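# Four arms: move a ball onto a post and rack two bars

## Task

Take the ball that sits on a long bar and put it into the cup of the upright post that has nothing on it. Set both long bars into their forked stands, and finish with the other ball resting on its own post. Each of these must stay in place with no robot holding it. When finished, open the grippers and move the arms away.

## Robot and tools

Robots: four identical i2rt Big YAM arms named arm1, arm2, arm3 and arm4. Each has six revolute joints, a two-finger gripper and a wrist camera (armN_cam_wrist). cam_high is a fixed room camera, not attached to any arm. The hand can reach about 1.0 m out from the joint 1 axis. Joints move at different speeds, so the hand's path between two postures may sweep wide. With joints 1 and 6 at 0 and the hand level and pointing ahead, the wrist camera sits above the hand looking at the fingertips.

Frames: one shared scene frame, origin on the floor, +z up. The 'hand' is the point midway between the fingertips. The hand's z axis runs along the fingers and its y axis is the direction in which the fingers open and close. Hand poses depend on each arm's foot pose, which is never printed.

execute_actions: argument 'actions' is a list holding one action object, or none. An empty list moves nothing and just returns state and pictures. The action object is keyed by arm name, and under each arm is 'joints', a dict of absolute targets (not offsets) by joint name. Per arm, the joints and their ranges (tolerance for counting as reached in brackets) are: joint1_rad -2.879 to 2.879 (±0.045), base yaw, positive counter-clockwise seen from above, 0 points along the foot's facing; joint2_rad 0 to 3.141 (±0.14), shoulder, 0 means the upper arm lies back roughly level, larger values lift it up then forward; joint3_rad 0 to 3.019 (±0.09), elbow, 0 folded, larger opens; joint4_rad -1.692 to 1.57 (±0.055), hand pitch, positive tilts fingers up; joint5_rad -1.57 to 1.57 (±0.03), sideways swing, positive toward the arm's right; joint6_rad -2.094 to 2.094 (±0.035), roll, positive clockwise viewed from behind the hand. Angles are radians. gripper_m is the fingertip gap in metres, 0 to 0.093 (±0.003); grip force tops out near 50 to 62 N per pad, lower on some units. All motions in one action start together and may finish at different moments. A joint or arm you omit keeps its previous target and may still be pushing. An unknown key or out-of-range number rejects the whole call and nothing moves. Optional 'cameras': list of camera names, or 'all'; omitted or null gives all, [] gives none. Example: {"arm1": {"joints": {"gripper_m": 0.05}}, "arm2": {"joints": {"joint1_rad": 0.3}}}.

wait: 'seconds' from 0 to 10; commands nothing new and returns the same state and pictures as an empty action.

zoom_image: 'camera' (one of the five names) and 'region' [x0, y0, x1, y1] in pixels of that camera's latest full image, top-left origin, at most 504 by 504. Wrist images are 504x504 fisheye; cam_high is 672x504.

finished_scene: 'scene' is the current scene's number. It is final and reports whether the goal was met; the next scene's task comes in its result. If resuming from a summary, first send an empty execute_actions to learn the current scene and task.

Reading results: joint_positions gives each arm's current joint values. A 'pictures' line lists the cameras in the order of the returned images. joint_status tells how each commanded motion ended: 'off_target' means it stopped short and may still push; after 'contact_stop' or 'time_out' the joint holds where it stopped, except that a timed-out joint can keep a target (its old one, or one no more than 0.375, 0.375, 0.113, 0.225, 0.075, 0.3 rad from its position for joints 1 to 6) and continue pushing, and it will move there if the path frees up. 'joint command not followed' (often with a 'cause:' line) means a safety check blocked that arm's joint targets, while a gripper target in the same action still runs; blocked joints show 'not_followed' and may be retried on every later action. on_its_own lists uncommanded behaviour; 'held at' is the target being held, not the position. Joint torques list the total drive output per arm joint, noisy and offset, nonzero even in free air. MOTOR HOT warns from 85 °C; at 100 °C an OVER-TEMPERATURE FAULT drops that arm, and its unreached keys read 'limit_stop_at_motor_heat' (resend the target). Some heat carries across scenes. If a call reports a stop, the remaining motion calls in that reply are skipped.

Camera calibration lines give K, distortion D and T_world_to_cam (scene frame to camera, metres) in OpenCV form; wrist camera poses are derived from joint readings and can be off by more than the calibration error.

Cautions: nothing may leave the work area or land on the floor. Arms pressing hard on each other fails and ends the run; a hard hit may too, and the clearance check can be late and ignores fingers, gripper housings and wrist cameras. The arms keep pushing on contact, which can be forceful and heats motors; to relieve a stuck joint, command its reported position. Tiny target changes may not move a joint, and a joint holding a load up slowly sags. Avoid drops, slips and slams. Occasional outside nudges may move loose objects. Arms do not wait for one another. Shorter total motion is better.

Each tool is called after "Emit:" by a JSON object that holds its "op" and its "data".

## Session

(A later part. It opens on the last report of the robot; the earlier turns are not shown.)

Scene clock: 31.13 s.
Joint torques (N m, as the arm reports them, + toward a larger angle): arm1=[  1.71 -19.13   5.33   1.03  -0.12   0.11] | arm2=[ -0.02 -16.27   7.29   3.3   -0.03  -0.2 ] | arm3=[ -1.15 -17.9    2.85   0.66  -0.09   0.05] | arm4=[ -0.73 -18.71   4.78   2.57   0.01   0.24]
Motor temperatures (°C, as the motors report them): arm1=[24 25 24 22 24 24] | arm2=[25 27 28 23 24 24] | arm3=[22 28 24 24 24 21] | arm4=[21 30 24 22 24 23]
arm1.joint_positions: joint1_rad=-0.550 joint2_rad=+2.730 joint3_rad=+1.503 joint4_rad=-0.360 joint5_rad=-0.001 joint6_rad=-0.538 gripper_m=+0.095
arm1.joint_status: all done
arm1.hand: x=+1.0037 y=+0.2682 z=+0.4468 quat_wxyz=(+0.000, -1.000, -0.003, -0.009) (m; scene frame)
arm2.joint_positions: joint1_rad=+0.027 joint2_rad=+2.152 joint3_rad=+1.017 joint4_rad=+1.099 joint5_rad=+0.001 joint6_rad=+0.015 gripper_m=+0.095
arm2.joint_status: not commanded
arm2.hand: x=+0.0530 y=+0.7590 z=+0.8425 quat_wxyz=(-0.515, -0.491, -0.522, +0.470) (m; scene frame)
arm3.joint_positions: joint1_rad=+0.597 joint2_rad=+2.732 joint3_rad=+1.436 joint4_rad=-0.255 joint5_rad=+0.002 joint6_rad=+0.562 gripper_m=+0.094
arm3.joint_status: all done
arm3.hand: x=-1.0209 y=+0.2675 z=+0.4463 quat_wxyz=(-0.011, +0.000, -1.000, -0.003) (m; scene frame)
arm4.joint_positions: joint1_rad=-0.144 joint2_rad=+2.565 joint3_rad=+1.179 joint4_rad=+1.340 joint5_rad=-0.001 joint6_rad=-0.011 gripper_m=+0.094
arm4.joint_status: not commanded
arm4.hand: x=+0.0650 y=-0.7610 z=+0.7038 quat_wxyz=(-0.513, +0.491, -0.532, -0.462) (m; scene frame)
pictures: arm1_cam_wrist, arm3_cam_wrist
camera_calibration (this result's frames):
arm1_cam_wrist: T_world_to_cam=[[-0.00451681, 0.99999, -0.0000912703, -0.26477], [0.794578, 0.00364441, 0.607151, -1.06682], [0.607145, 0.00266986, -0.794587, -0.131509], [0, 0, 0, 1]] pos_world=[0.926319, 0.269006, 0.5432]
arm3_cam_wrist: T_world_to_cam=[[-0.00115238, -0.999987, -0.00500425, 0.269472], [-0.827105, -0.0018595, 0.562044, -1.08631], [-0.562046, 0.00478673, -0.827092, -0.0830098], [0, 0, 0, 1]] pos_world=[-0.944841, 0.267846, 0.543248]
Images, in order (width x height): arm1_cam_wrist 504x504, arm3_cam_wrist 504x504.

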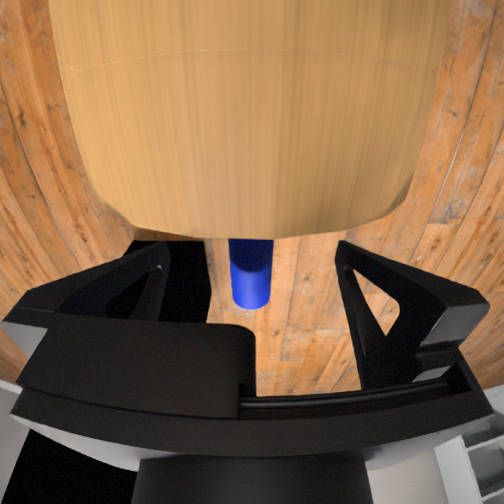

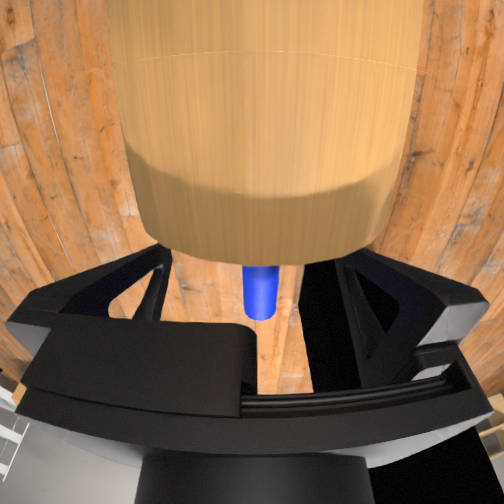

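Emit:
{"op": "execute_actions", "data": {"actions": [{"arm3":{"joints":{"joint2_rad":2.80}}}], "cameras": ["arm3_cam_wrist"]}}

Scene clock: 33.03 s.
Joint torques (N m, as the arm reports them, + toward a larger angle): arm1=[  1.84 -19.12   5.32   1.05  -0.12   0.1 ] | arm2=[  0.   -16.2    7.28   3.29  -0.03  -0.19] | arm3=[ -1.07 -18.85   2.26   0.53  -0.09   0.05] | arm4=[ -1.09 -18.15   4.61   2.63   0.01   0.27]
Motor temperatures (°C, as the motors report them): arm1=[24 25 24 22 24 24] | arm2=[25 27 28 23 24 24] | arm3=[22 29 24 24 24 21] | arm4=[21 30 24 22 24 23]
arm1.joint_positions: joint1_rad=-0.550 joint2_rad=+2.730 joint3_rad=+1.503 joint4_rad=-0.360 joint5_rad=-0.001 joint6_rad=-0.538 gripper_m=+0.095
arm1.joint_status: not commanded
arm1.hand: x=+1.0037 y=+0.2682 z=+0.4468 quat_wxyz=(+0.000, -1.000, -0.003, -0.009) (m; scene frame)
arm2.joint_positions: joint1_rad=+0.027 joint2_rad=+2.152 joint3_rad=+1.017 joint4_rad=+1.099 joint5_rad=+0.001 joint6_rad=+0.015 gripper_m=+0.095
arm2.joint_status: not commanded
arm2.hand: x=+0.0530 y=+0.7590 z=+0.8425 quat_wxyz=(-0.515, -0.491, -0.522, +0.470) (m; scene frame)
arm3.joint_positions: joint1_rad=+0.597 joint2_rad=+2.787 joint3_rad=+1.436 joint4_rad=-0.255 joint5_rad=+0.002 joint6_rad=+0.562 gripper_m=+0.094
arm3.joint_status: all done
arm3.hand: x=-1.0458 y=+0.2517 z=+0.4205 quat_wxyz=(+0.012, +0.000, -1.000, +0.011) (m; scene frame)
arm4.joint_positions: joint1_rad=-0.144 joint2_rad=+2.565 joint3_rad=+1.179 joint4_rad=+1.340 joint5_rad=-0.001 joint6_rad=-0.011 gripper_m=+0.094
arm4.joint_status: not commanded
arm4.hand: x=+0.0650 y=-0.7610 z=+0.7038 quat_wxyz=(-0.513, +0.491, -0.532, -0.462) (m; scene frame)
pictures: arm3_cam_wrist
camera_calibration (this result's frames):
arm3_cam_wrist: T_world_to_cam=[[-0.000901962, -0.999704, 0.0243137, 0.241386], [-0.800095, 0.0153066, 0.599678, -1.08435], [-0.599873, -0.0189124, -0.799872, -0.163303], [0, 0, 0, 1]] pos_world=[-0.965325, 0.254823, 0.513769]
Images, in order (width x height): arm3_cam_wrist 504x504.

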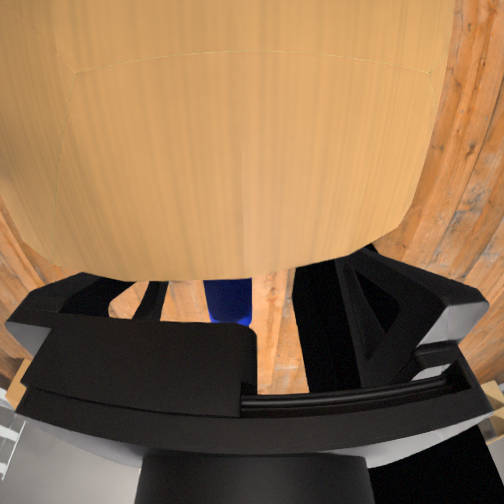

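Emit:
{"op": "execute_actions", "data": {"actions": [{"arm3":{"joints":{"joint3_rad":1.49}},"arm1":{"joints":{"joint3_rad":1.54}}}], "cameras": ["arm3_cam_wrist","arm1_cam_wrist"]}}

Scene clock: 33.87 s.
Joint torques (N m, as the arm reports them, + toward a larger angle): arm1=[  1.77 -19.16   5.51   1.05  -0.12   0.11] | arm2=[ -0.08 -16.28   7.26   3.3   -0.03  -0.21] | arm3=[ -1.   -19.4    3.74   0.62  -0.11   0.05] | arm4=[ -0.92 -17.82   4.71   2.55   0.02   0.2 ]
Motor temperatures (°C, as the motors report them): arm1=[24 25 24 22 24 24] | arm2=[25 27 28 23 24 24] | arm3=[22 29 23 24 24 21] | arm4=[21 30 24 22 24 23]
arm1.joint_positions: joint1_rad=-0.550 joint2_rad=+2.730 joint3_rad=+1.514 joint4_rad=-0.360 joint5_rad=-0.001 joint6_rad=-0.538 gripper_m=+0.095
arm1.joint_status: all done
arm1.hand: x=+0.9981 y=+0.2715 z=+0.4482 quat_wxyz=(+0.002, -1.000, -0.003, -0.005) (m; scene frame)
arm2.joint_positions: joint1_rad=+0.027 joint2_rad=+2.152 joint3_rad=+1.017 joint4_rad=+1.099 joint5_rad=+0.001 joint6_rad=+0.015 gripper_m=+0.095
arm2.joint_status: not commanded
arm2.hand: x=+0.0530 y=+0.7590 z=+0.8425 quat_wxyz=(-0.515, -0.491, -0.522, +0.470) (m; scene frame)
arm3.joint_positions: joint1_rad=+0.597 joint2_rad=+2.787 joint3_rad=+1.477 joint4_rad=-0.255 joint5_rad=+0.002 joint6_rad=+0.562 gripper_m=+0.094
arm3.joint_status: all done
arm3.hand: x=-1.0247 y=+0.2650 z=+0.4241 quat_wxyz=(-0.005, +0.000, -1.000, +0.000) (m; scene frame)
arm4.joint_positions: joint1_rad=-0.144 joint2_rad=+2.565 joint3_rad=+1.179 joint4_rad=+1.340 joint5_rad=-0.001 joint6_rad=-0.011 gripper_m=+0.094
arm4.joint_status: not commanded
arm4.hand: x=+0.0650 y=-0.7610 z=+0.7038 quat_wxyz=(-0.513, +0.491, -0.532, -0.462) (m; scene frame)
pictures: arm1_cam_wrist, arm3_cam_wrist
camera_calibration (this result's frames):
arm1_cam_wrist: T_world_to_cam=[[-0.00460312, 0.999975, 0.00537751, -0.270426], [0.80013, 0.000457533, 0.599827, -1.06462], [0.599809, 0.00706378, -0.800112, -0.118446], [0, 0, 0, 1]] pos_world=[0.921638, 0.271743, 0.545274]
arm3_cam_wrist: T_world_to_cam=[[-0.00121868, -0.999996, 0.00273369, 0.263514], [-0.820148, 0.00256358, 0.572145, -1.07532], [-0.57215, -0.00154476, -0.820148, -0.115131], [0, 0, 0, 1]] pos_world=[-0.94747, 0.266092, 0.520093]
Images, in order (width x height): arm1_cam_wrist 504x504, arm3_cam_wrist 504x504.

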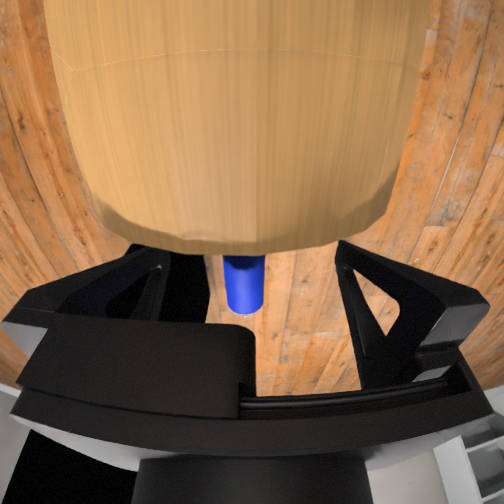

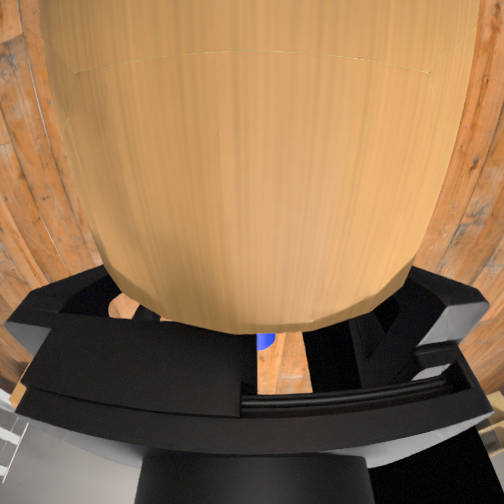

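Emit:
{"op": "execute_actions", "data": {"actions": [{"arm3":{"joints":{"gripper_m":0.0}},"arm1":{"joints":{"gripper_m":0.0}}}], "cameras": ["arm3_cam_wrist","arm1_cam_wrist","arm4_cam_wrist"]}}

Scene clock: 34.70 s.
Joint torques (N m, as the arm reports them, + toward a larger angle): arm1=[  1.44 -19.37   5.56   1.09   0.     0.08] | arm2=[  0.11 -16.35   7.25   3.29  -0.03  -0.2 ] | arm3=[ -1.16 -19.27   3.77   0.63  -0.31   0.04] | arm4=[ -0.23 -18.94   4.81   2.58  -0.01   0.23]
Motor temperatures (°C, as the motors report them): arm1=[24 25 24 22 24 24] | arm2=[25 27 28 23 24 24] | arm3=[22 29 23 24 24 21] | arm4=[21 30 24 22 24 23]
arm1.joint_positions: joint1_rad=-0.544 joint2_rad=+2.732 joint3_rad=+1.513 joint4_rad=-0.361 joint5_rad=-0.005 joint6_rad=-0.536 gripper_m=+0.019
arm1.joint_status: gripper_m off_target (ended at +0.019, target +0.000)
arm1.hand: x=+0.9975 y=+0.2677 z=+0.4473 quat_wxyz=(+0.000, -1.000, -0.004, -0.005) (m; scene frame)
arm2.joint_positions: joint1_rad=+0.027 joint2_rad=+2.152 joint3_rad=+1.017 joint4_rad=+1.099 joint5_rad=+0.001 joint6_rad=+0.015 gripper_m=+0.095
arm2.joint_status: not commanded
arm2.hand: x=+0.0530 y=+0.7590 z=+0.8425 quat_wxyz=(-0.515, -0.491, -0.522, +0.470) (m; scene frame)
arm3.joint_positions: joint1_rad=+0.597 joint2_rad=+2.787 joint3_rad=+1.477 joint4_rad=-0.257 joint5_rad=+0.007 joint6_rad=+0.562 gripper_m=+0.017
arm3.joint_status: gripper_m off_target (ended at +0.017, target +0.000)
arm3.hand: x=-1.0245 y=+0.2640 z=+0.4241 quat_wxyz=(-0.005, +0.000, -1.000, +0.003) (m; scene frame)
arm4.joint_positions: joint1_rad=-0.144 joint2_rad=+2.565 joint3_rad=+1.179 joint4_rad=+1.340 joint5_rad=-0.001 joint6_rad=-0.011 gripper_m=+0.094
arm4.joint_status: not commanded
arm4.hand: x=+0.0650 y=-0.7610 z=+0.7038 quat_wxyz=(-0.513, +0.491, -0.532, -0.462) (m; scene frame)
pictures: arm1_cam_wrist, arm3_cam_wrist, arm4_cam_wrist
camera_calibration (this result's frames):
arm1_cam_wrist: T_world_to_cam=[[-0.00759746, 0.999971, 0.000668412, -0.261525], [0.799359, 0.00567166, 0.600827, -1.06469], [0.600806, 0.00509906, -0.799379, -0.119528], [0, 0, 0, 1]] pos_world=[0.920898, 0.268165, 0.544323]
arm3_cam_wrist: T_world_to_cam=[[-0.00164254, -0.999971, 0.00741726, 0.26006], [-0.820803, 0.00558499, 0.571185, -1.07621], [-0.57121, -0.00514991, -0.820788, -0.112826], [0, 0, 0, 1]] pos_world=[-0.947377, 0.265482, 0.52018]
arm4_cam_wrist: T_world_to_cam=[[0.995814, -0.0910838, 0.00759605, -0.141419], [-0.0496226, -0.608567, -0.791949, 0.102685], [0.0767564, 0.788257, -0.61054, 1.14968], [0, 0, 0, 1]] pos_world=[0.057677, -0.856635, 0.784321]
Images, in order (width x height): arm1_cam_wrist 504x504, arm3_cam_wrist 504x504, arm4_cam_wrist 504x504.

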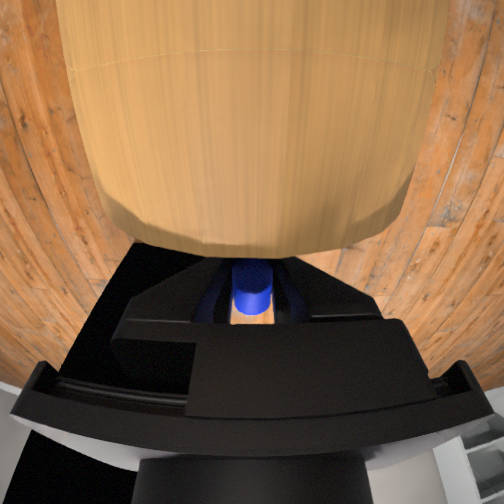

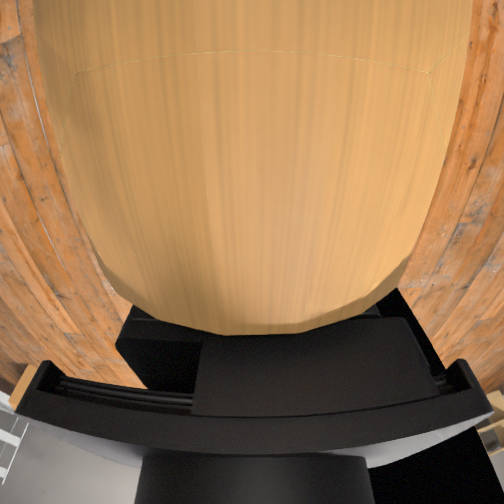

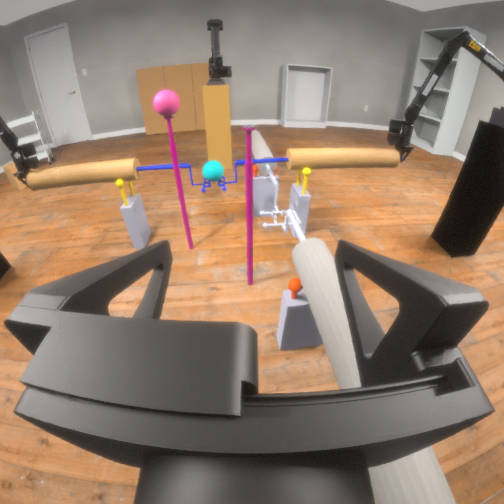

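Emit:
{"op": "execute_actions", "data": {"actions": [{"arm1":{"joints":{"joint2_rad":2.4865,"joint3_rad":1.3504,"joint4_rad":-0.4347}},"arm3":{"joints":{"joint2_rad":2.5368,"joint3_rad":1.306,"joint4_rad":-0.34}}}], "cameras": ["arm4_cam_wrist","cam_high","arm2_cam_wrist"]}}

Scene clock: 36.83 s.
Joint torques (N m, as the arm reports them, + toward a larger angle): arm1=[  0.3  -20.73   3.56   0.12   0.03  -0.07] | arm2=[ -0.11 -16.14   7.26   3.31  -0.02  -0.2 ] | arm3=[ -0.92 -20.68   2.87   0.26  -0.05   0.03] | arm4=[ -0.51 -18.7    4.79   2.65   0.01   0.19]
Motor temperatures (°C, as the motors report them): arm1=[24 26 24 22 24 24] | arm2=[25 28 28 23 24 24] | arm3=[22 29 23 24 24 21] | arm4=[21 30 24 22 24 23]
arm1.joint_positions: joint1_rad=-0.532 joint2_rad=+2.509 joint3_rad=+1.354 joint4_rad=-0.421 joint5_rad=-0.005 joint6_rad=-0.518 gripper_m=+0.019
arm1.joint_status: all done
arm1.hand: x=+0.9987 y=+0.2584 z=+0.5367 quat_wxyz=(+0.001, -1.000, -0.002, -0.004) (m; scene frame)
arm2.joint_positions: joint1_rad=+0.027 joint2_rad=+2.152 joint3_rad=+1.017 joint4_rad=+1.099 joint5_rad=+0.001 joint6_rad=+0.015 gripper_m=+0.095
arm2.joint_status: not commanded
arm2.hand: x=+0.0530 y=+0.7590 z=+0.8425 quat_wxyz=(-0.515, -0.491, -0.522, +0.470) (m; scene frame)
arm3.joint_positions: joint1_rad=+0.596 joint2_rad=+2.545 joint3_rad=+1.313 joint4_rad=-0.333 joint5_rad=+0.001 joint6_rad=+0.563 gripper_m=+0.017
arm3.joint_status: all done
arm3.hand: x=-1.0236 y=+0.2657 z=+0.5219 quat_wxyz=(-0.005, -0.001, -1.000, +0.000) (m; scene frame)
arm4.joint_positions: joint1_rad=-0.144 joint2_rad=+2.565 joint3_rad=+1.179 joint4_rad=+1.340 joint5_rad=-0.001 joint6_rad=-0.011 gripper_m=+0.094
arm4.joint_status: not commanded
arm4.hand: x=+0.0650 y=-0.7610 z=+0.7038 quat_wxyz=(-0.513, +0.491, -0.532, -0.462) (m; scene frame)
pictures: arm2_cam_wrist, arm4_cam_wrist, cam_high
camera_calibration (this result's frames):
arm2_cam_wrist: T_world_to_cam=[[-0.997951, -0.0576097, -0.0278224, 0.119933], [-0.0141818, 0.623271, -0.781877, 0.188226], [0.0623846, -0.779881, -0.622812, 1.2376], [0, 0, 0, 1]] pos_world=[0.04515, 0.854772, 0.921297]
arm4_cam_wrist: T_world_to_cam=[[0.995814, -0.0910838, 0.00759605, -0.141419], [-0.0496226, -0.608567, -0.791949, 0.102685], [0.0767564, 0.788257, -0.61054, 1.14968], [0, 0, 0, 1]] pos_world=[0.057677, -0.856635, 0.784321]
Images, in order (width x height): arm2_cam_wrist 504x504, arm4_cam_wrist 504x504, cam_high 672x504.

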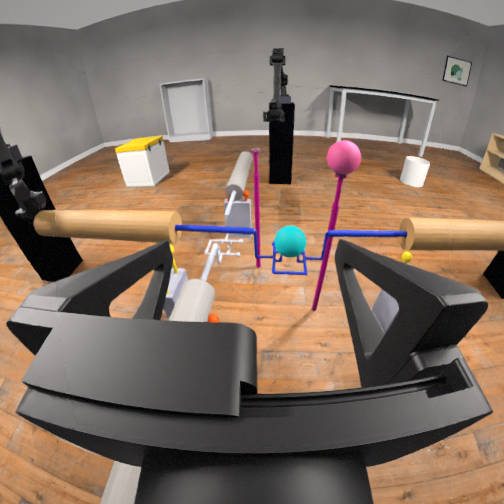

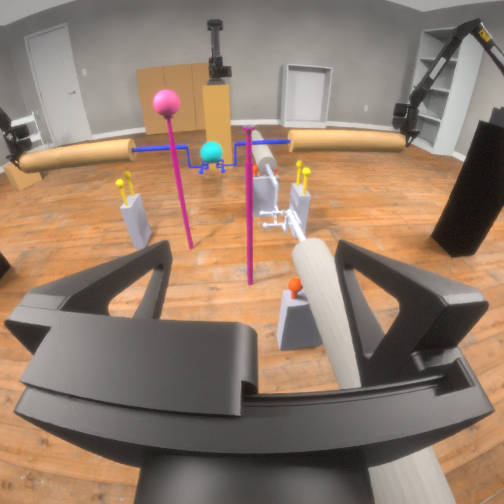

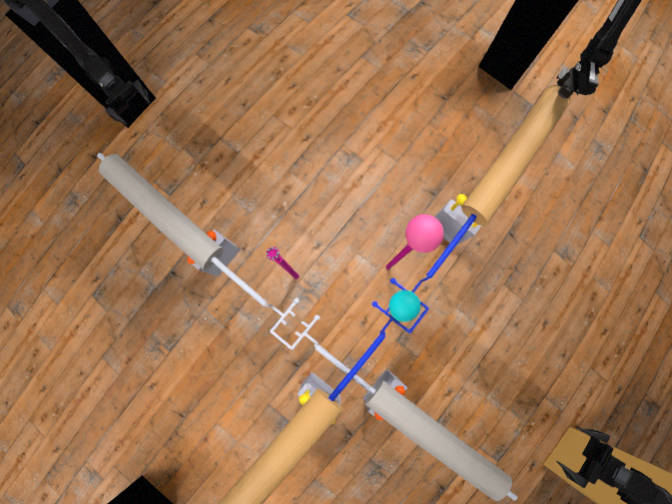

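Emit:
{"op": "execute_actions", "data": {"actions": [{"arm1":{"joints":{"joint1_rad":-0.6,"joint2_rad":2.188,"joint3_rad":1.139,"joint4_rad":-0.507,"joint6_rad":-0.587}},"arm3":{"joints":{"joint1_rad":0.548,"joint2_rad":2.337,"joint3_rad":1.34,"joint4_rad":-0.561,"joint6_rad":0.517}}}], "cameras": ["arm4_cam_wrist","cam_high"]}}

Scene clock: 39.67 s.
Joint torques (N m, as the arm reports them, + toward a larger angle): arm1=[  0.18 -18.97   4.69   0.06   0.     0.03] | arm2=[ -0.01 -16.26   7.3    3.29  -0.02  -0.21] | arm3=[ -0.9  -20.66   5.94   0.25  -0.1    0.18] | arm4=[ -0.34 -18.48   4.6    2.6   -0.01   0.21]
Motor temperatures (°C, as the motors report them): arm1=[24 26 24 22 24 24] | arm2=[25 28 28 23 24 24] | arm3=[22 30 23 24 24 21] | arm4=[21 31 23 22 24 23]
arm1.joint_positions: joint1_rad=-0.595 joint2_rad=+2.213 joint3_rad=+1.138 joint4_rad=-0.494 joint5_rad=-0.005 joint6_rad=-0.585 gripper_m=+0.019
arm1.joint_status: all done
arm1.hand: x=+1.0446 y=+0.2665 z=+0.6439 quat_wxyz=(+0.003, -1.000, -0.003, -0.001) (m; scene frame)
arm2.joint_positions: joint1_rad=+0.027 joint2_rad=+2.152 joint3_rad=+1.017 joint4_rad=+1.099 joint5_rad=+0.001 joint6_rad=+0.015 gripper_m=+0.095
arm2.joint_status: not commanded
arm2.hand: x=+0.0530 y=+0.7590 z=+0.8425 quat_wxyz=(-0.515, -0.491, -0.522, +0.470) (m; scene frame)
arm3.joint_positions: joint1_rad=+0.542 joint2_rad=+2.341 joint3_rad=+1.329 joint4_rad=-0.553 joint5_rad=+0.002 joint6_rad=+0.506 gripper_m=+0.017
arm3.joint_status: all done
arm3.hand: x=-0.9783 y=+0.2605 z=+0.6263 quat_wxyz=(-0.005, +0.001, -1.000, +0.000) (m; scene frame)
arm4.joint_positions: joint1_rad=-0.144 joint2_rad=+2.565 joint3_rad=+1.179 joint4_rad=+1.340 joint5_rad=-0.001 joint6_rad=-0.011 gripper_m=+0.094
arm4.joint_status: not commanded
arm4.hand: x=+0.0650 y=-0.7610 z=+0.7038 quat_wxyz=(-0.513, +0.491, -0.532, -0.462) (m; scene frame)
pictures: arm4_cam_wrist, cam_high
camera_calibration (this result's frames):
arm4_cam_wrist: T_world_to_cam=[[0.995814, -0.0910838, 0.00759605, -0.141419], [-0.0496226, -0.608567, -0.791949, 0.102685], [0.0767564, 0.788257, -0.61054, 1.14968], [0, 0, 0, 1]] pos_world=[0.057677, -0.856635, 0.784321]
Images, in order (width x height): arm4_cam_wrist 504x504, cam_high 672x504.

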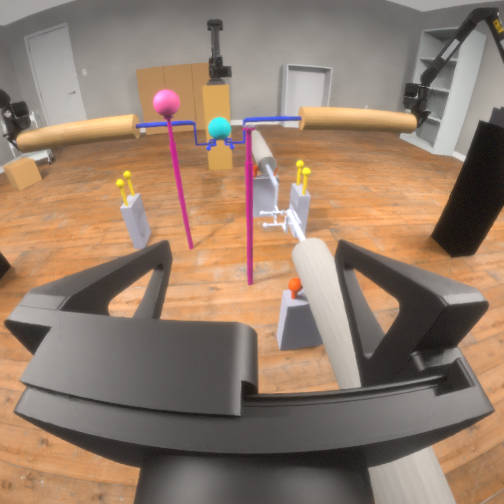

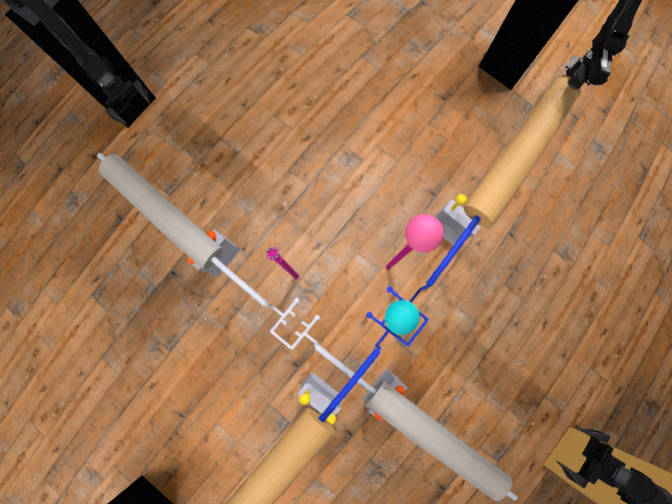

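Emit:
{"op": "execute_actions", "data": {"actions": [{"arm1":{"joints":{"joint1_rad":-0.655,"joint2_rad":1.9,"joint3_rad":1.007,"joint4_rad":-0.665,"joint6_rad":-0.645}},"arm3":{"joints":{"joint1_rad":0.515,"joint2_rad":2.2,"joint3_rad":1.458,"joint4_rad":-0.812,"joint6_rad":0.48}}}], "cameras": []}}

Emit:
{"op": "execute_actions", "data": {"actions": [{"arm1":{"joints":{"joint1_rad":-0.722,"joint2_rad":1.625,"joint3_rad":0.958,"joint4_rad":-0.893,"joint6_rad":-0.712}},"arm3":{"joints":{"joint1_rad":0.482,"joint2_rad":2.135,"joint3_rad":1.66,"joint4_rad":-1.078,"joint6_rad":0.446}}}], "cameras": ["arm4_cam_wrist","cam_high"]}}

Scene clock: 40.97 s.
Joint torques (N m, as the arm reports them, + toward a larger angle): arm1=[ -0.17 -16.53   5.89   0.22  -0.01  -0.05] | arm2=[  0.01 -16.24   7.27   3.34  -0.03  -0.2 ] | arm3=[ -1.06 -21.21   9.11  -0.25  -0.24   0.13] | arm4=[ -0.54 -18.74   4.72   2.73  -0.02   0.21]
Motor temperatures (°C, as the motors report them): arm1=[24 26 24 22 24 24] | arm2=[25 28 28 23 24 24] | arm3=[22 30 24 24 24 21] | arm4=[21 31 23 22 24 23]
arm1.joint_positions: joint1_rad=-0.645 joint2_rad=+1.920 joint3_rad=+1.008 joint4_rad=-0.653 joint5_rad=-0.005 joint6_rad=-0.636 gripper_m=+0.019
arm1.joint_status: all done
arm1.hand: x=+1.0857 y=+0.2654 z=+0.7484 quat_wxyz=(+0.004, -1.000, -0.004, +0.001) (m; scene frame)
arm2.joint_positions: joint1_rad=+0.027 joint2_rad=+2.152 joint3_rad=+1.017 joint4_rad=+1.099 joint5_rad=+0.001 joint6_rad=+0.015 gripper_m=+0.095
arm2.joint_status: not commanded
arm2.hand: x=+0.0530 y=+0.7590 z=+0.8425 quat_wxyz=(-0.515, -0.491, -0.522, +0.470) (m; scene frame)
arm3.joint_positions: joint1_rad=+0.509 joint2_rad=+2.205 joint3_rad=+1.428 joint4_rad=-0.792 joint5_rad=+0.005 joint6_rad=+0.473 gripper_m=+0.017
arm3.joint_status: all done
arm3.hand: x=-0.9386 y=+0.2605 z=+0.7230 quat_wxyz=(-0.004, +0.001, -1.000, +0.003) (m; scene frame)
arm4.joint_positions: joint1_rad=-0.144 joint2_rad=+2.565 joint3_rad=+1.179 joint4_rad=+1.340 joint5_rad=-0.001 joint6_rad=-0.011 gripper_m=+0.094
arm4.joint_status: not commanded
arm4.hand: x=+0.0650 y=-0.7610 z=+0.7038 quat_wxyz=(-0.513, +0.491, -0.532, -0.462) (m; scene frame)
pictures: none
No camera images: the call's "cameras" was empty. Leave "cameras" out to get every camera's image.

Scene clock: 42.03 s.
Joint torques (N m, as the arm reports them, + toward a larger angle): arm1=[ -0.42 -14.34   7.82   0.18   0.01  -0.05] | arm2=[  0.06 -16.24   7.28   3.31  -0.03  -0.21] | arm3=[ -1.17 -22.75  11.35  -1.08  -0.33   0.12] | arm4=[ -0.86 -18.51   4.8    2.5    0.     0.22]
Motor temperatures (°C, as the motors report them): arm1=[24 26 24 22 24 24] | arm2=[25 28 28 23 24 24] | arm3=[22 30 24 24 24 21] | arm4=[21 31 23 22 24 23]
arm1.joint_positions: joint1_rad=-0.712 joint2_rad=+1.645 joint3_rad=+0.956 joint4_rad=-0.882 joint5_rad=-0.005 joint6_rad=-0.703 gripper_m=+0.019
arm1.joint_status: all done
arm1.hand: x=+1.1329 y=+0.2635 z=+0.8479 quat_wxyz=(+0.003, -1.000, -0.004, -0.001) (m; scene frame)
arm2.joint_positions: joint1_rad=+0.027 joint2_rad=+2.152 joint3_rad=+1.017 joint4_rad=+1.099 joint5_rad=+0.001 joint6_rad=+0.015 gripper_m=+0.095
arm2.joint_status: not commanded
arm2.hand: x=+0.0530 y=+0.7590 z=+0.8425 quat_wxyz=(-0.515, -0.491, -0.522, +0.470) (m; scene frame)
arm3.joint_positions: joint1_rad=+0.475 joint2_rad=+2.146 joint3_rad=+1.619 joint4_rad=-1.041 joint5_rad=+0.007 joint6_rad=+0.440 gripper_m=+0.017
arm3.joint_status: all done
arm3.hand: x=-0.8922 y=+0.2606 z=+0.8148 quat_wxyz=(-0.005, +0.000, -1.000, +0.003) (m; scene frame)
arm4.joint_positions: joint1_rad=-0.144 joint2_rad=+2.565 joint3_rad=+1.179 joint4_rad=+1.340 joint5_rad=-0.001 joint6_rad=-0.011 gripper_m=+0.094
arm4.joint_status: not commanded
arm4.hand: x=+0.0650 y=-0.7610 z=+0.7038 quat_wxyz=(-0.513, +0.491, -0.532, -0.462) (m; scene frame)
pictures: arm4_cam_wrist, cam_high
camera_calibration (this result's frames):
arm4_cam_wrist: T_world_to_cam=[[0.995814, -0.0910838, 0.00759605, -0.141419], [-0.0496226, -0.608567, -0.791949, 0.102685], [0.0767564, 0.788257, -0.61054, 1.14968], [0, 0, 0, 1]] pos_world=[0.057677, -0.856635, 0.784321]
Images, in order (width x height): arm4_cam_wrist 504x504, cam_high 672x504.

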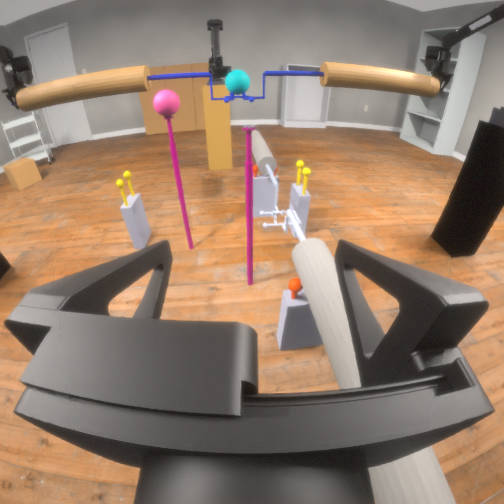

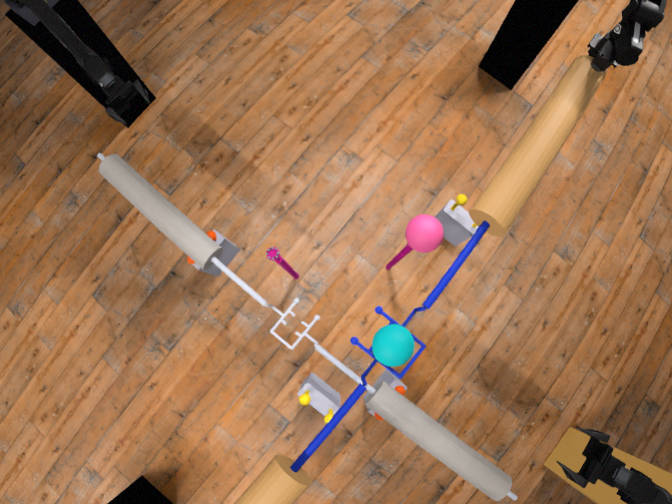

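Emit:
{"op": "execute_actions", "data": {"actions": [{"arm1":{"joints":{"joint1_rad":-0.418,"joint2_rad":1.458,"joint3_rad":0.755,"joint4_rad":-0.845,"joint6_rad":-0.41}},"arm3":{"joints":{"joint1_rad":0.268,"joint2_rad":2.036,"joint3_rad":1.475,"joint4_rad":-0.99,"joint6_rad":0.232}}}], "cameras": ["arm4_cam_wrist","cam_high"]}}

Scene clock: 44.40 s.
Joint torques (N m, as the arm reports them, + toward a larger angle): arm1=[  0.61 -12.21   8.57   0.3    0.16   0.03] | arm2=[ -0.11 -16.33   7.25   3.3   -0.02  -0.2 ] | arm3=[ -1.13 -23.44   7.37  -0.3   -0.17   0.17] | arm4=[ -0.82 -18.68   4.73   2.52   0.     0.26]
Motor temperatures (°C, as the motors report them): arm1=[24 26 24 22 24 24] | arm2=[25 28 28 23 24 24] | arm3=[22 31 25 24 24 21] | arm4=[21 31 23 22 24 23]
arm1.joint_positions: joint1_rad=-0.416 joint2_rad=+1.485 joint3_rad=+0.738 joint4_rad=-0.836 joint5_rad=-0.010 joint6_rad=-0.410 gripper_m=+0.019
arm1.joint_status: all done
arm1.hand: x=+1.1414 y=+0.1288 z=+0.8405 quat_wxyz=(-0.002, -1.000, -0.005, -0.006) (m; scene frame)
arm2.joint_positions: joint1_rad=+0.027 joint2_rad=+2.152 joint3_rad=+1.017 joint4_rad=+1.099 joint5_rad=+0.001 joint6_rad=+0.015 gripper_m=+0.095
arm2.joint_status: not commanded
arm2.hand: x=+0.0530 y=+0.7590 z=+0.8425 quat_wxyz=(-0.515, -0.491, -0.522, +0.470) (m; scene frame)
arm3.joint_positions: joint1_rad=+0.259 joint2_rad=+2.071 joint3_rad=+1.481 joint4_rad=-0.971 joint5_rad=+0.003 joint6_rad=+0.222 gripper_m=+0.017
arm3.joint_status: all done
arm3.hand: x=-0.8813 y=+0.1285 z=+0.8136 quat_wxyz=(-0.007, +0.001, -1.000, +0.001) (m; scene frame)
arm4.joint_positions: joint1_rad=-0.144 joint2_rad=+2.565 joint3_rad=+1.179 joint4_rad=+1.340 joint5_rad=-0.001 joint6_rad=-0.011 gripper_m=+0.094
arm4.joint_status: not commanded
arm4.hand: x=+0.0650 y=-0.7610 z=+0.7038 quat_wxyz=(-0.513, +0.491, -0.532, -0.462) (m; scene frame)
pictures: arm4_cam_wrist, cam_high
camera_calibration (this result's frames):
arm4_cam_wrist: T_world_to_cam=[[0.995814, -0.0910838, 0.00759605, -0.141419], [-0.0496226, -0.608567, -0.791949, 0.102685], [0.0767564, 0.788257, -0.61054, 1.14968], [0, 0, 0, 1]] pos_world=[0.057677, -0.856635, 0.784321]
Images, in order (width x height): arm4_cam_wrist 504x504, cam_high 672x504.

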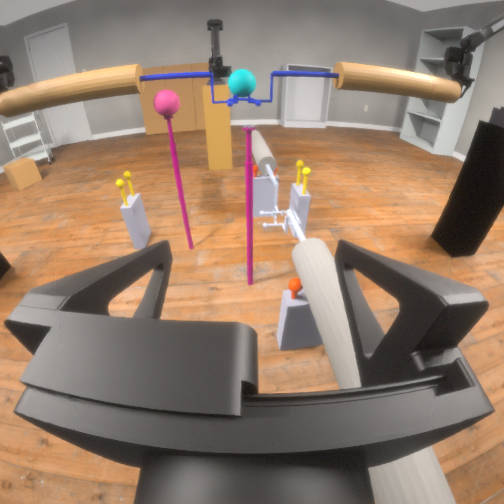

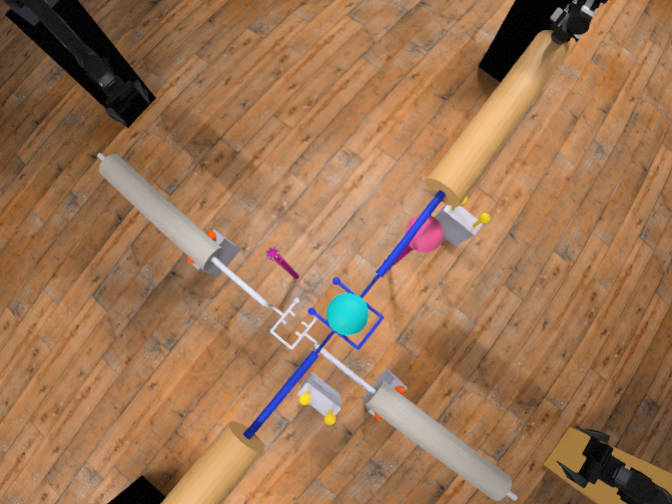

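Emit:
{"op": "execute_actions", "data": {"actions": [{"arm1":{"joints":{"joint1_rad":-0.026,"joint2_rad":1.375,"joint3_rad":0.69,"joint4_rad":-0.86,"joint6_rad":-0.018}},"arm3":{"joints":{"joint1_rad":0.036,"joint2_rad":1.985,"joint3_rad":1.412,"joint4_rad":-0.985,"joint6_rad":0.002}}}], "cameras": ["arm4_cam_wrist","cam_high"]}}

Scene clock: 45.97 s.
Joint torques (N m, as the arm reports them, + toward a larger angle): arm1=[  1.33 -11.32   7.73   0.06   0.11   0.12] | arm2=[  0.05 -16.25   7.29   3.28  -0.02  -0.21] | arm3=[ -1.01 -22.31   7.25  -0.35   0.13   0.19] | arm4=[ -0.54 -19.01   4.6    2.58   0.02   0.21]
Motor temperatures (°C, as the motors report them): arm1=[24 26 25 22 24 24] | arm2=[25 28 28 23 24 24] | arm3=[22 31 25 24 24 21] | arm4=[21 31 23 22 24 23]
arm1.joint_positions: joint1_rad=-0.031 joint2_rad=+1.403 joint3_rad=+0.686 joint4_rad=-0.845 joint5_rad=-0.007 joint6_rad=-0.027 gripper_m=+0.019
arm1.joint_status: all done
arm1.hand: x=+1.1344 y=+0.0034 z=+0.8493 quat_wxyz=(+0.001, -1.000, -0.007, +0.001) (m; scene frame)
arm2.joint_positions: joint1_rad=+0.027 joint2_rad=+2.152 joint3_rad=+1.017 joint4_rad=+1.099 joint5_rad=+0.001 joint6_rad=+0.015 gripper_m=+0.095
arm2.joint_status: not commanded
arm2.hand: x=+0.0530 y=+0.7590 z=+0.8425 quat_wxyz=(-0.515, -0.491, -0.522, +0.470) (m; scene frame)
arm3.joint_positions: joint1_rad=+0.030 joint2_rad=+2.017 joint3_rad=+1.419 joint4_rad=-0.963 joint5_rad=-0.004 joint6_rad=-0.011 gripper_m=+0.017
arm3.joint_status: all done
arm3.hand: x=-0.8853 y=-0.0025 z=+0.8238 quat_wxyz=(-0.007, +0.003, -1.000, -0.001) (m; scene frame)
arm4.joint_positions: joint1_rad=-0.144 joint2_rad=+2.565 joint3_rad=+1.179 joint4_rad=+1.340 joint5_rad=-0.001 joint6_rad=-0.011 gripper_m=+0.094
arm4.joint_status: not commanded
arm4.hand: x=+0.0650 y=-0.7610 z=+0.7038 quat_wxyz=(-0.513, +0.491, -0.532, -0.462) (m; scene frame)
pictures: arm4_cam_wrist, cam_high
camera_calibration (this result's frames):
arm4_cam_wrist: T_world_to_cam=[[0.995814, -0.0910838, 0.00759605, -0.141419], [-0.0496226, -0.608567, -0.791949, 0.102685], [0.0767564, 0.788257, -0.61054, 1.14968], [0, 0, 0, 1]] pos_world=[0.057677, -0.856635, 0.784321]
Images, in order (width x height): arm4_cam_wrist 504x504, cam_high 672x504.

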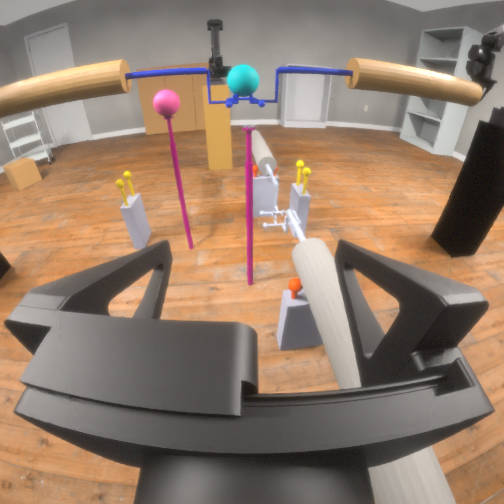

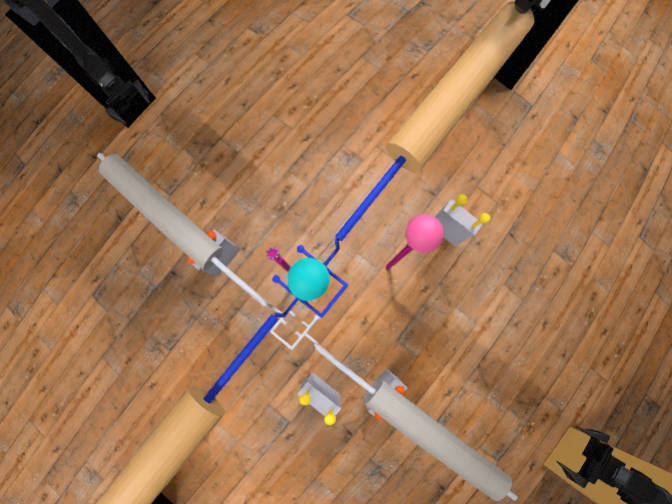

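Emit:
{"op": "execute_actions", "data": {"actions": [{"arm1":{"joints":{"joint1_rad":0.376,"joint2_rad":1.45,"joint3_rad":0.765,"joint4_rad":-0.865,"joint6_rad":0.387}},"arm3":{"joints":{"joint1_rad":-0.192,"joint2_rad":2.035,"joint3_rad":1.5,"joint4_rad":-1.02,"joint6_rad":-0.228}}}], "cameras": ["arm4_cam_wrist","cam_high","arm2_cam_wrist"]}}

Scene clock: 47.50 s.
Joint torques (N m, as the arm reports them, + toward a larger angle): arm1=[  1.59 -11.05   8.66  -0.16   0.06   0.2 ] | arm2=[ -0.06 -16.25   7.31   3.3   -0.03  -0.22] | arm3=[ -1.61 -20.47  10.42  -0.76   0.27   0.12] | arm4=[ -0.73 -18.47   4.76   2.5    0.03   0.22]
Motor temperatures (°C, as the motors report them): arm1=[24 26 25 22 24 24] | arm2=[25 28 28 23 24 24] | arm3=[22 31 25 24 24 21] | arm4=[21 31 23 22 24 23]
arm1.joint_positions: joint1_rad=+0.364 joint2_rad=+1.463 joint3_rad=+0.751 joint4_rad=-0.845 joint5_rad=-0.005 joint6_rad=+0.369 gripper_m=+0.019
arm1.joint_status: all done
arm1.hand: x=+1.1335 y=-0.1271 z=+0.8488 quat_wxyz=(+0.000, -1.000, -0.006, +0.003) (m; scene frame)
arm2.joint_positions: joint1_rad=+0.027 joint2_rad=+2.152 joint3_rad=+1.017 joint4_rad=+1.099 joint5_rad=+0.001 joint6_rad=+0.015 gripper_m=+0.095
arm2.joint_status: not commanded
arm2.hand: x=+0.0530 y=+0.7590 z=+0.8425 quat_wxyz=(-0.515, -0.491, -0.522, +0.470) (m; scene frame)
arm3.joint_positions: joint1_rad=-0.191 joint2_rad=+2.039 joint3_rad=+1.469 joint4_rad=-0.990 joint5_rad=-0.009 joint6_rad=-0.233 gripper_m=+0.017
arm3.joint_status: all done
arm3.hand: x=-0.8871 y=-0.1285 z=+0.8275 quat_wxyz=(-0.008, +0.004, -1.000, -0.002) (m; scene frame)
arm4.joint_positions: joint1_rad=-0.144 joint2_rad=+2.565 joint3_rad=+1.179 joint4_rad=+1.340 joint5_rad=-0.001 joint6_rad=-0.011 gripper_m=+0.094
arm4.joint_status: not commanded
arm4.hand: x=+0.0650 y=-0.7610 z=+0.7038 quat_wxyz=(-0.513, +0.491, -0.532, -0.462) (m; scene frame)
pictures: arm2_cam_wrist, arm4_cam_wrist, cam_high
camera_calibration (this result's frames):
arm2_cam_wrist: T_world_to_cam=[[-0.997951, -0.0576097, -0.0278224, 0.119933], [-0.0141818, 0.623271, -0.781877, 0.188226], [0.0623846, -0.779881, -0.622812, 1.2376], [0, 0, 0, 1]] pos_world=[0.04515, 0.854772, 0.921297]
arm4_cam_wrist: T_world_to_cam=[[0.995814, -0.0910838, 0.00759605, -0.141419], [-0.0496226, -0.608567, -0.791949, 0.102685], [0.0767564, 0.788257, -0.61054, 1.14968], [0, 0, 0, 1]] pos_world=[0.057677, -0.856635, 0.784321]
Images, in order (width x height): arm2_cam_wrist 504x504, arm4_cam_wrist 504x504, cam_high 672x504.

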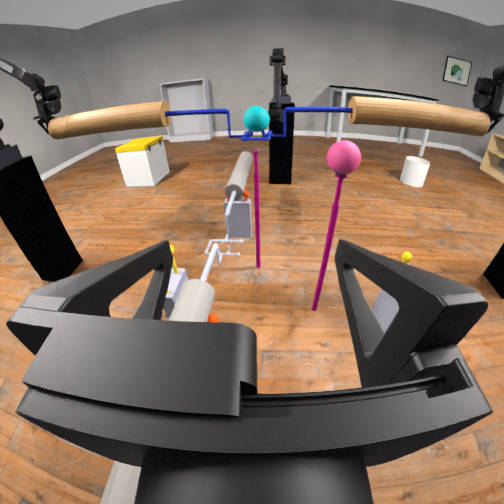

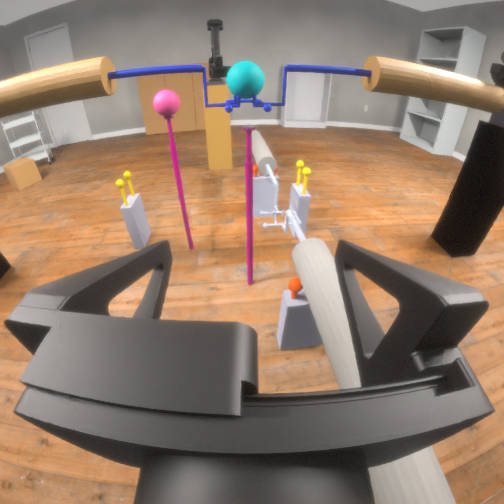

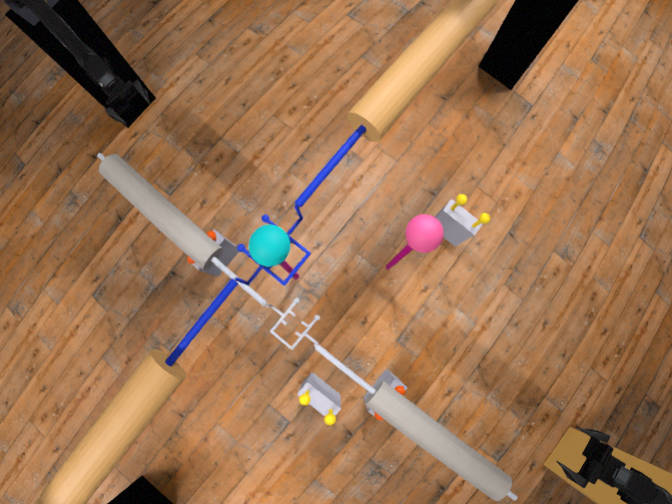

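Emit:
{"op": "zoom_image", "data": {"camera": "arm4_cam_wrist", "region": [190, 50, 310, 170]}}

Emit:
{"op": "zoom_image", "data": {"camera": "cam_high", "region": [220, 190, 340, 310]}}

Emit:
{"op": "zoom_image", "data": {"camera": "arm2_cam_wrist", "region": [200, 90, 320, 210]}}

Region (190, 50, 310, 170) of arm4_cam_wrist's 504x504 image, scaled by 4.200, with more detail than that image has.

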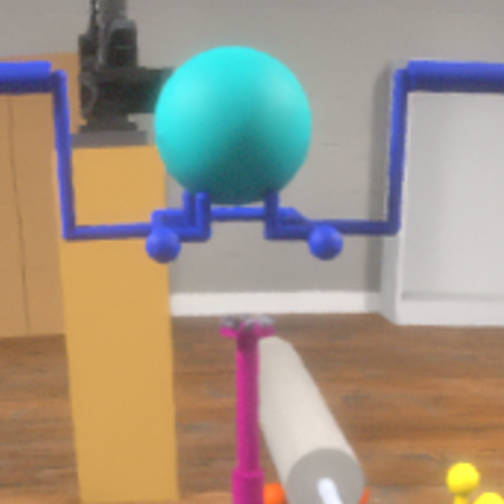

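Region (220, 190, 340, 310) of cam_high's 672x504 image, scaled by 4.200, with more detail than that image has.

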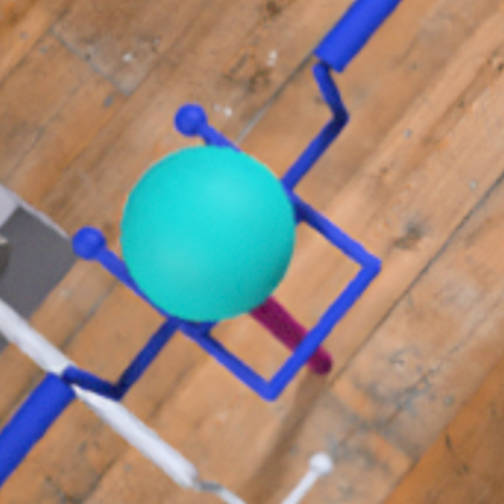

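Region (200, 90, 320, 210) of arm2_cam_wrist's 504x504 image, scaled by 4.200, with more detail than that image has.

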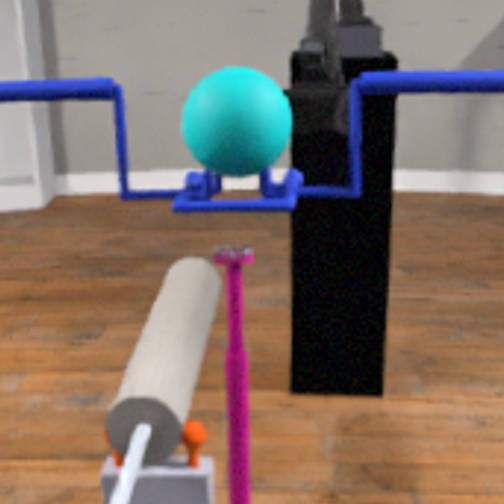

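Emit:
{"op": "execute_actions", "data": {"actions": [{"arm1":{"joints":{"joint1_rad":0.423,"joint2_rad":1.548,"joint3_rad":0.728,"joint4_rad":-0.742,"joint6_rad":0.43}},"arm3":{"joints":{"joint1_rad":-0.218,"joint2_rad":2.117,"joint3_rad":1.52,"joint4_rad":-0.959,"joint6_rad":-0.25}}}], "cameras": ["arm4_cam_wrist","cam_high","arm2_cam_wrist"]}}

Emit:
{"op": "zoom_image", "data": {"camera": "arm4_cam_wrist", "region": [190, 50, 310, 170]}}

Emit:
{"op": "zoom_image", "data": {"camera": "cam_high", "region": [220, 190, 340, 310]}}

Emit:
{"op": "zoom_image", "data": {"camera": "arm2_cam_wrist", "region": [200, 90, 320, 210]}}

Scene clock: 50.13 s.
Joint torques (N m, as the arm reports them, + toward a larger angle): arm1=[  1.82 -12.67   6.14   0.61   0.03   0.15] | arm2=[ -0.02 -16.19   7.26   3.3   -0.02  -0.2 ] | arm3=[ -2.84 -22.09  10.59  -0.85   0.47  -0.01] | arm4=[ -0.57 -18.32   4.7    2.66  -0.01   0.22]
Motor temperatures (°C, as the motors report them): arm1=[24 25 25 22 24 24] | arm2=[25 28 28 23 24 24] | arm3=[22 32 26 24 24 21] | arm4=[21 32 23 22 24 23]
arm1.joint_positions: joint1_rad=+0.410 joint2_rad=+1.574 joint3_rad=+0.732 joint4_rad=-0.739 joint5_rad=-0.004 joint6_rad=+0.418 gripper_m=+0.019
arm1.joint_status: all done
arm1.hand: x=+1.1383 y=-0.1419 z=+0.8081 quat_wxyz=(+0.005, -1.000, -0.005, -0.008) (m; scene frame)
arm2.joint_positions: joint1_rad=+0.027 joint2_rad=+2.152 joint3_rad=+1.017 joint4_rad=+1.099 joint5_rad=+0.001 joint6_rad=+0.015 gripper_m=+0.095
arm2.joint_status: not commanded
arm2.hand: x=+0.0530 y=+0.7590 z=+0.8425 quat_wxyz=(-0.515, -0.491, -0.522, +0.470) (m; scene frame)
arm3.joint_positions: joint1_rad=-0.203 joint2_rad=+2.133 joint3_rad=+1.481 joint4_rad=-0.927 joint5_rad=-0.013 joint6_rad=-0.242 gripper_m=+0.017
arm3.joint_status: all done
arm3.hand: x=-0.8831 y=-0.1360 z=+0.7793 quat_wxyz=(+0.000, +0.002, -1.000, -0.006) (m; scene frame)
arm4.joint_positions: joint1_rad=-0.144 joint2_rad=+2.565 joint3_rad=+1.179 joint4_rad=+1.340 joint5_rad=-0.001 joint6_rad=-0.011 gripper_m=+0.094
arm4.joint_status: not commanded
arm4.hand: x=+0.0650 y=-0.7610 z=+0.7038 quat_wxyz=(-0.513, +0.491, -0.532, -0.462) (m; scene frame)
pictures: arm2_cam_wrist, arm4_cam_wrist, cam_high
camera_calibration (this result's frames):
arm2_cam_wrist: T_world_to_cam=[[-0.997951, -0.0576097, -0.0278224, 0.119933], [-0.0141818, 0.623271, -0.781877, 0.188226], [0.0623846, -0.779881, -0.622812, 1.2376], [0, 0, 0, 1]] pos_world=[0.04515, 0.854772, 0.921297]
arm4_cam_wrist: T_world_to_cam=[[0.995814, -0.0910838, 0.00759605, -0.141419], [-0.0496226, -0.608567, -0.791949, 0.102685], [0.0767564, 0.788257, -0.61054, 1.14968], [0, 0, 0, 1]] pos_world=[0.057677, -0.856635, 0.784321]
Images, in order (width x height): arm2_cam_wrist 504x504, arm4_cam_wrist 504x504, cam_high 672x504.

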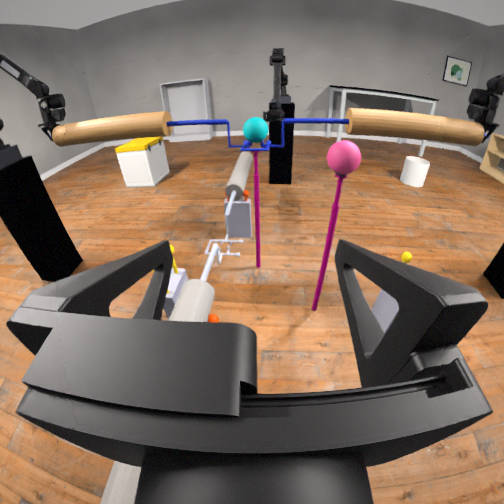

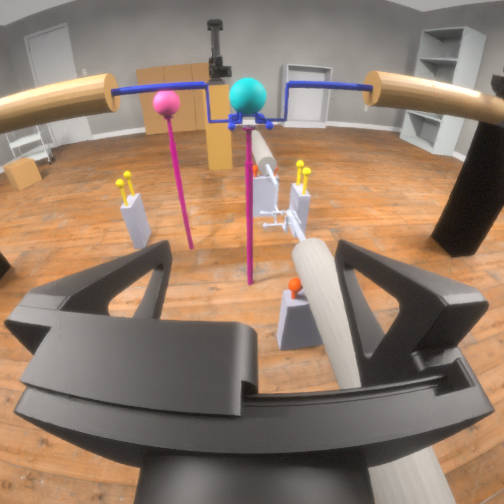

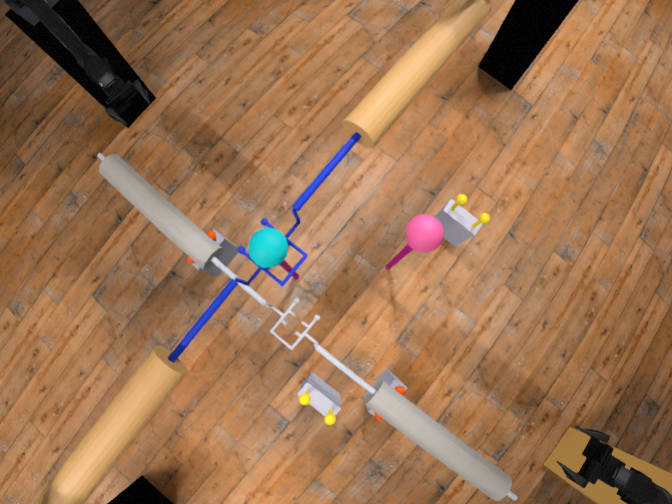

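Region (190, 50, 310, 170) of arm4_cam_wrist's 504x504 image, scaled by 4.200, with more detail than that image has.

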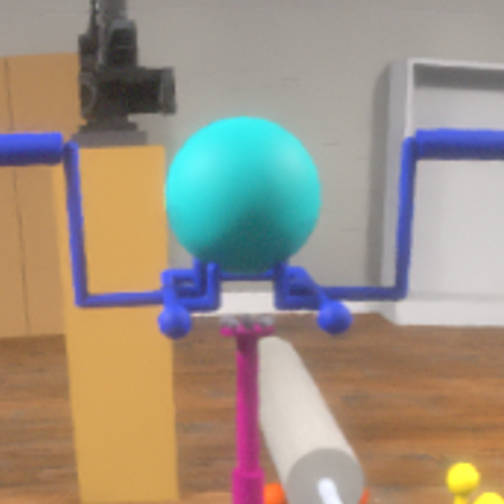

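Region (220, 190, 340, 310) of cam_high's 672x504 image, scaled by 4.200, with more detail than that image has.

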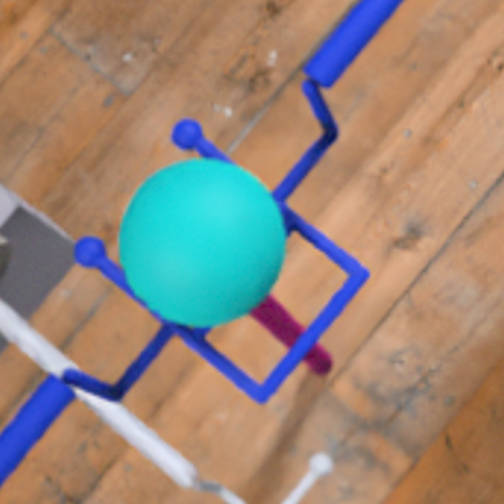

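Region (200, 90, 320, 210) of arm2_cam_wrist's 504x504 image, scaled by 4.200, with more detail than that image has.

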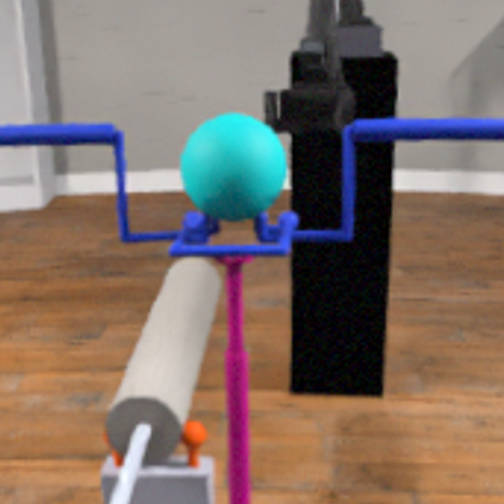

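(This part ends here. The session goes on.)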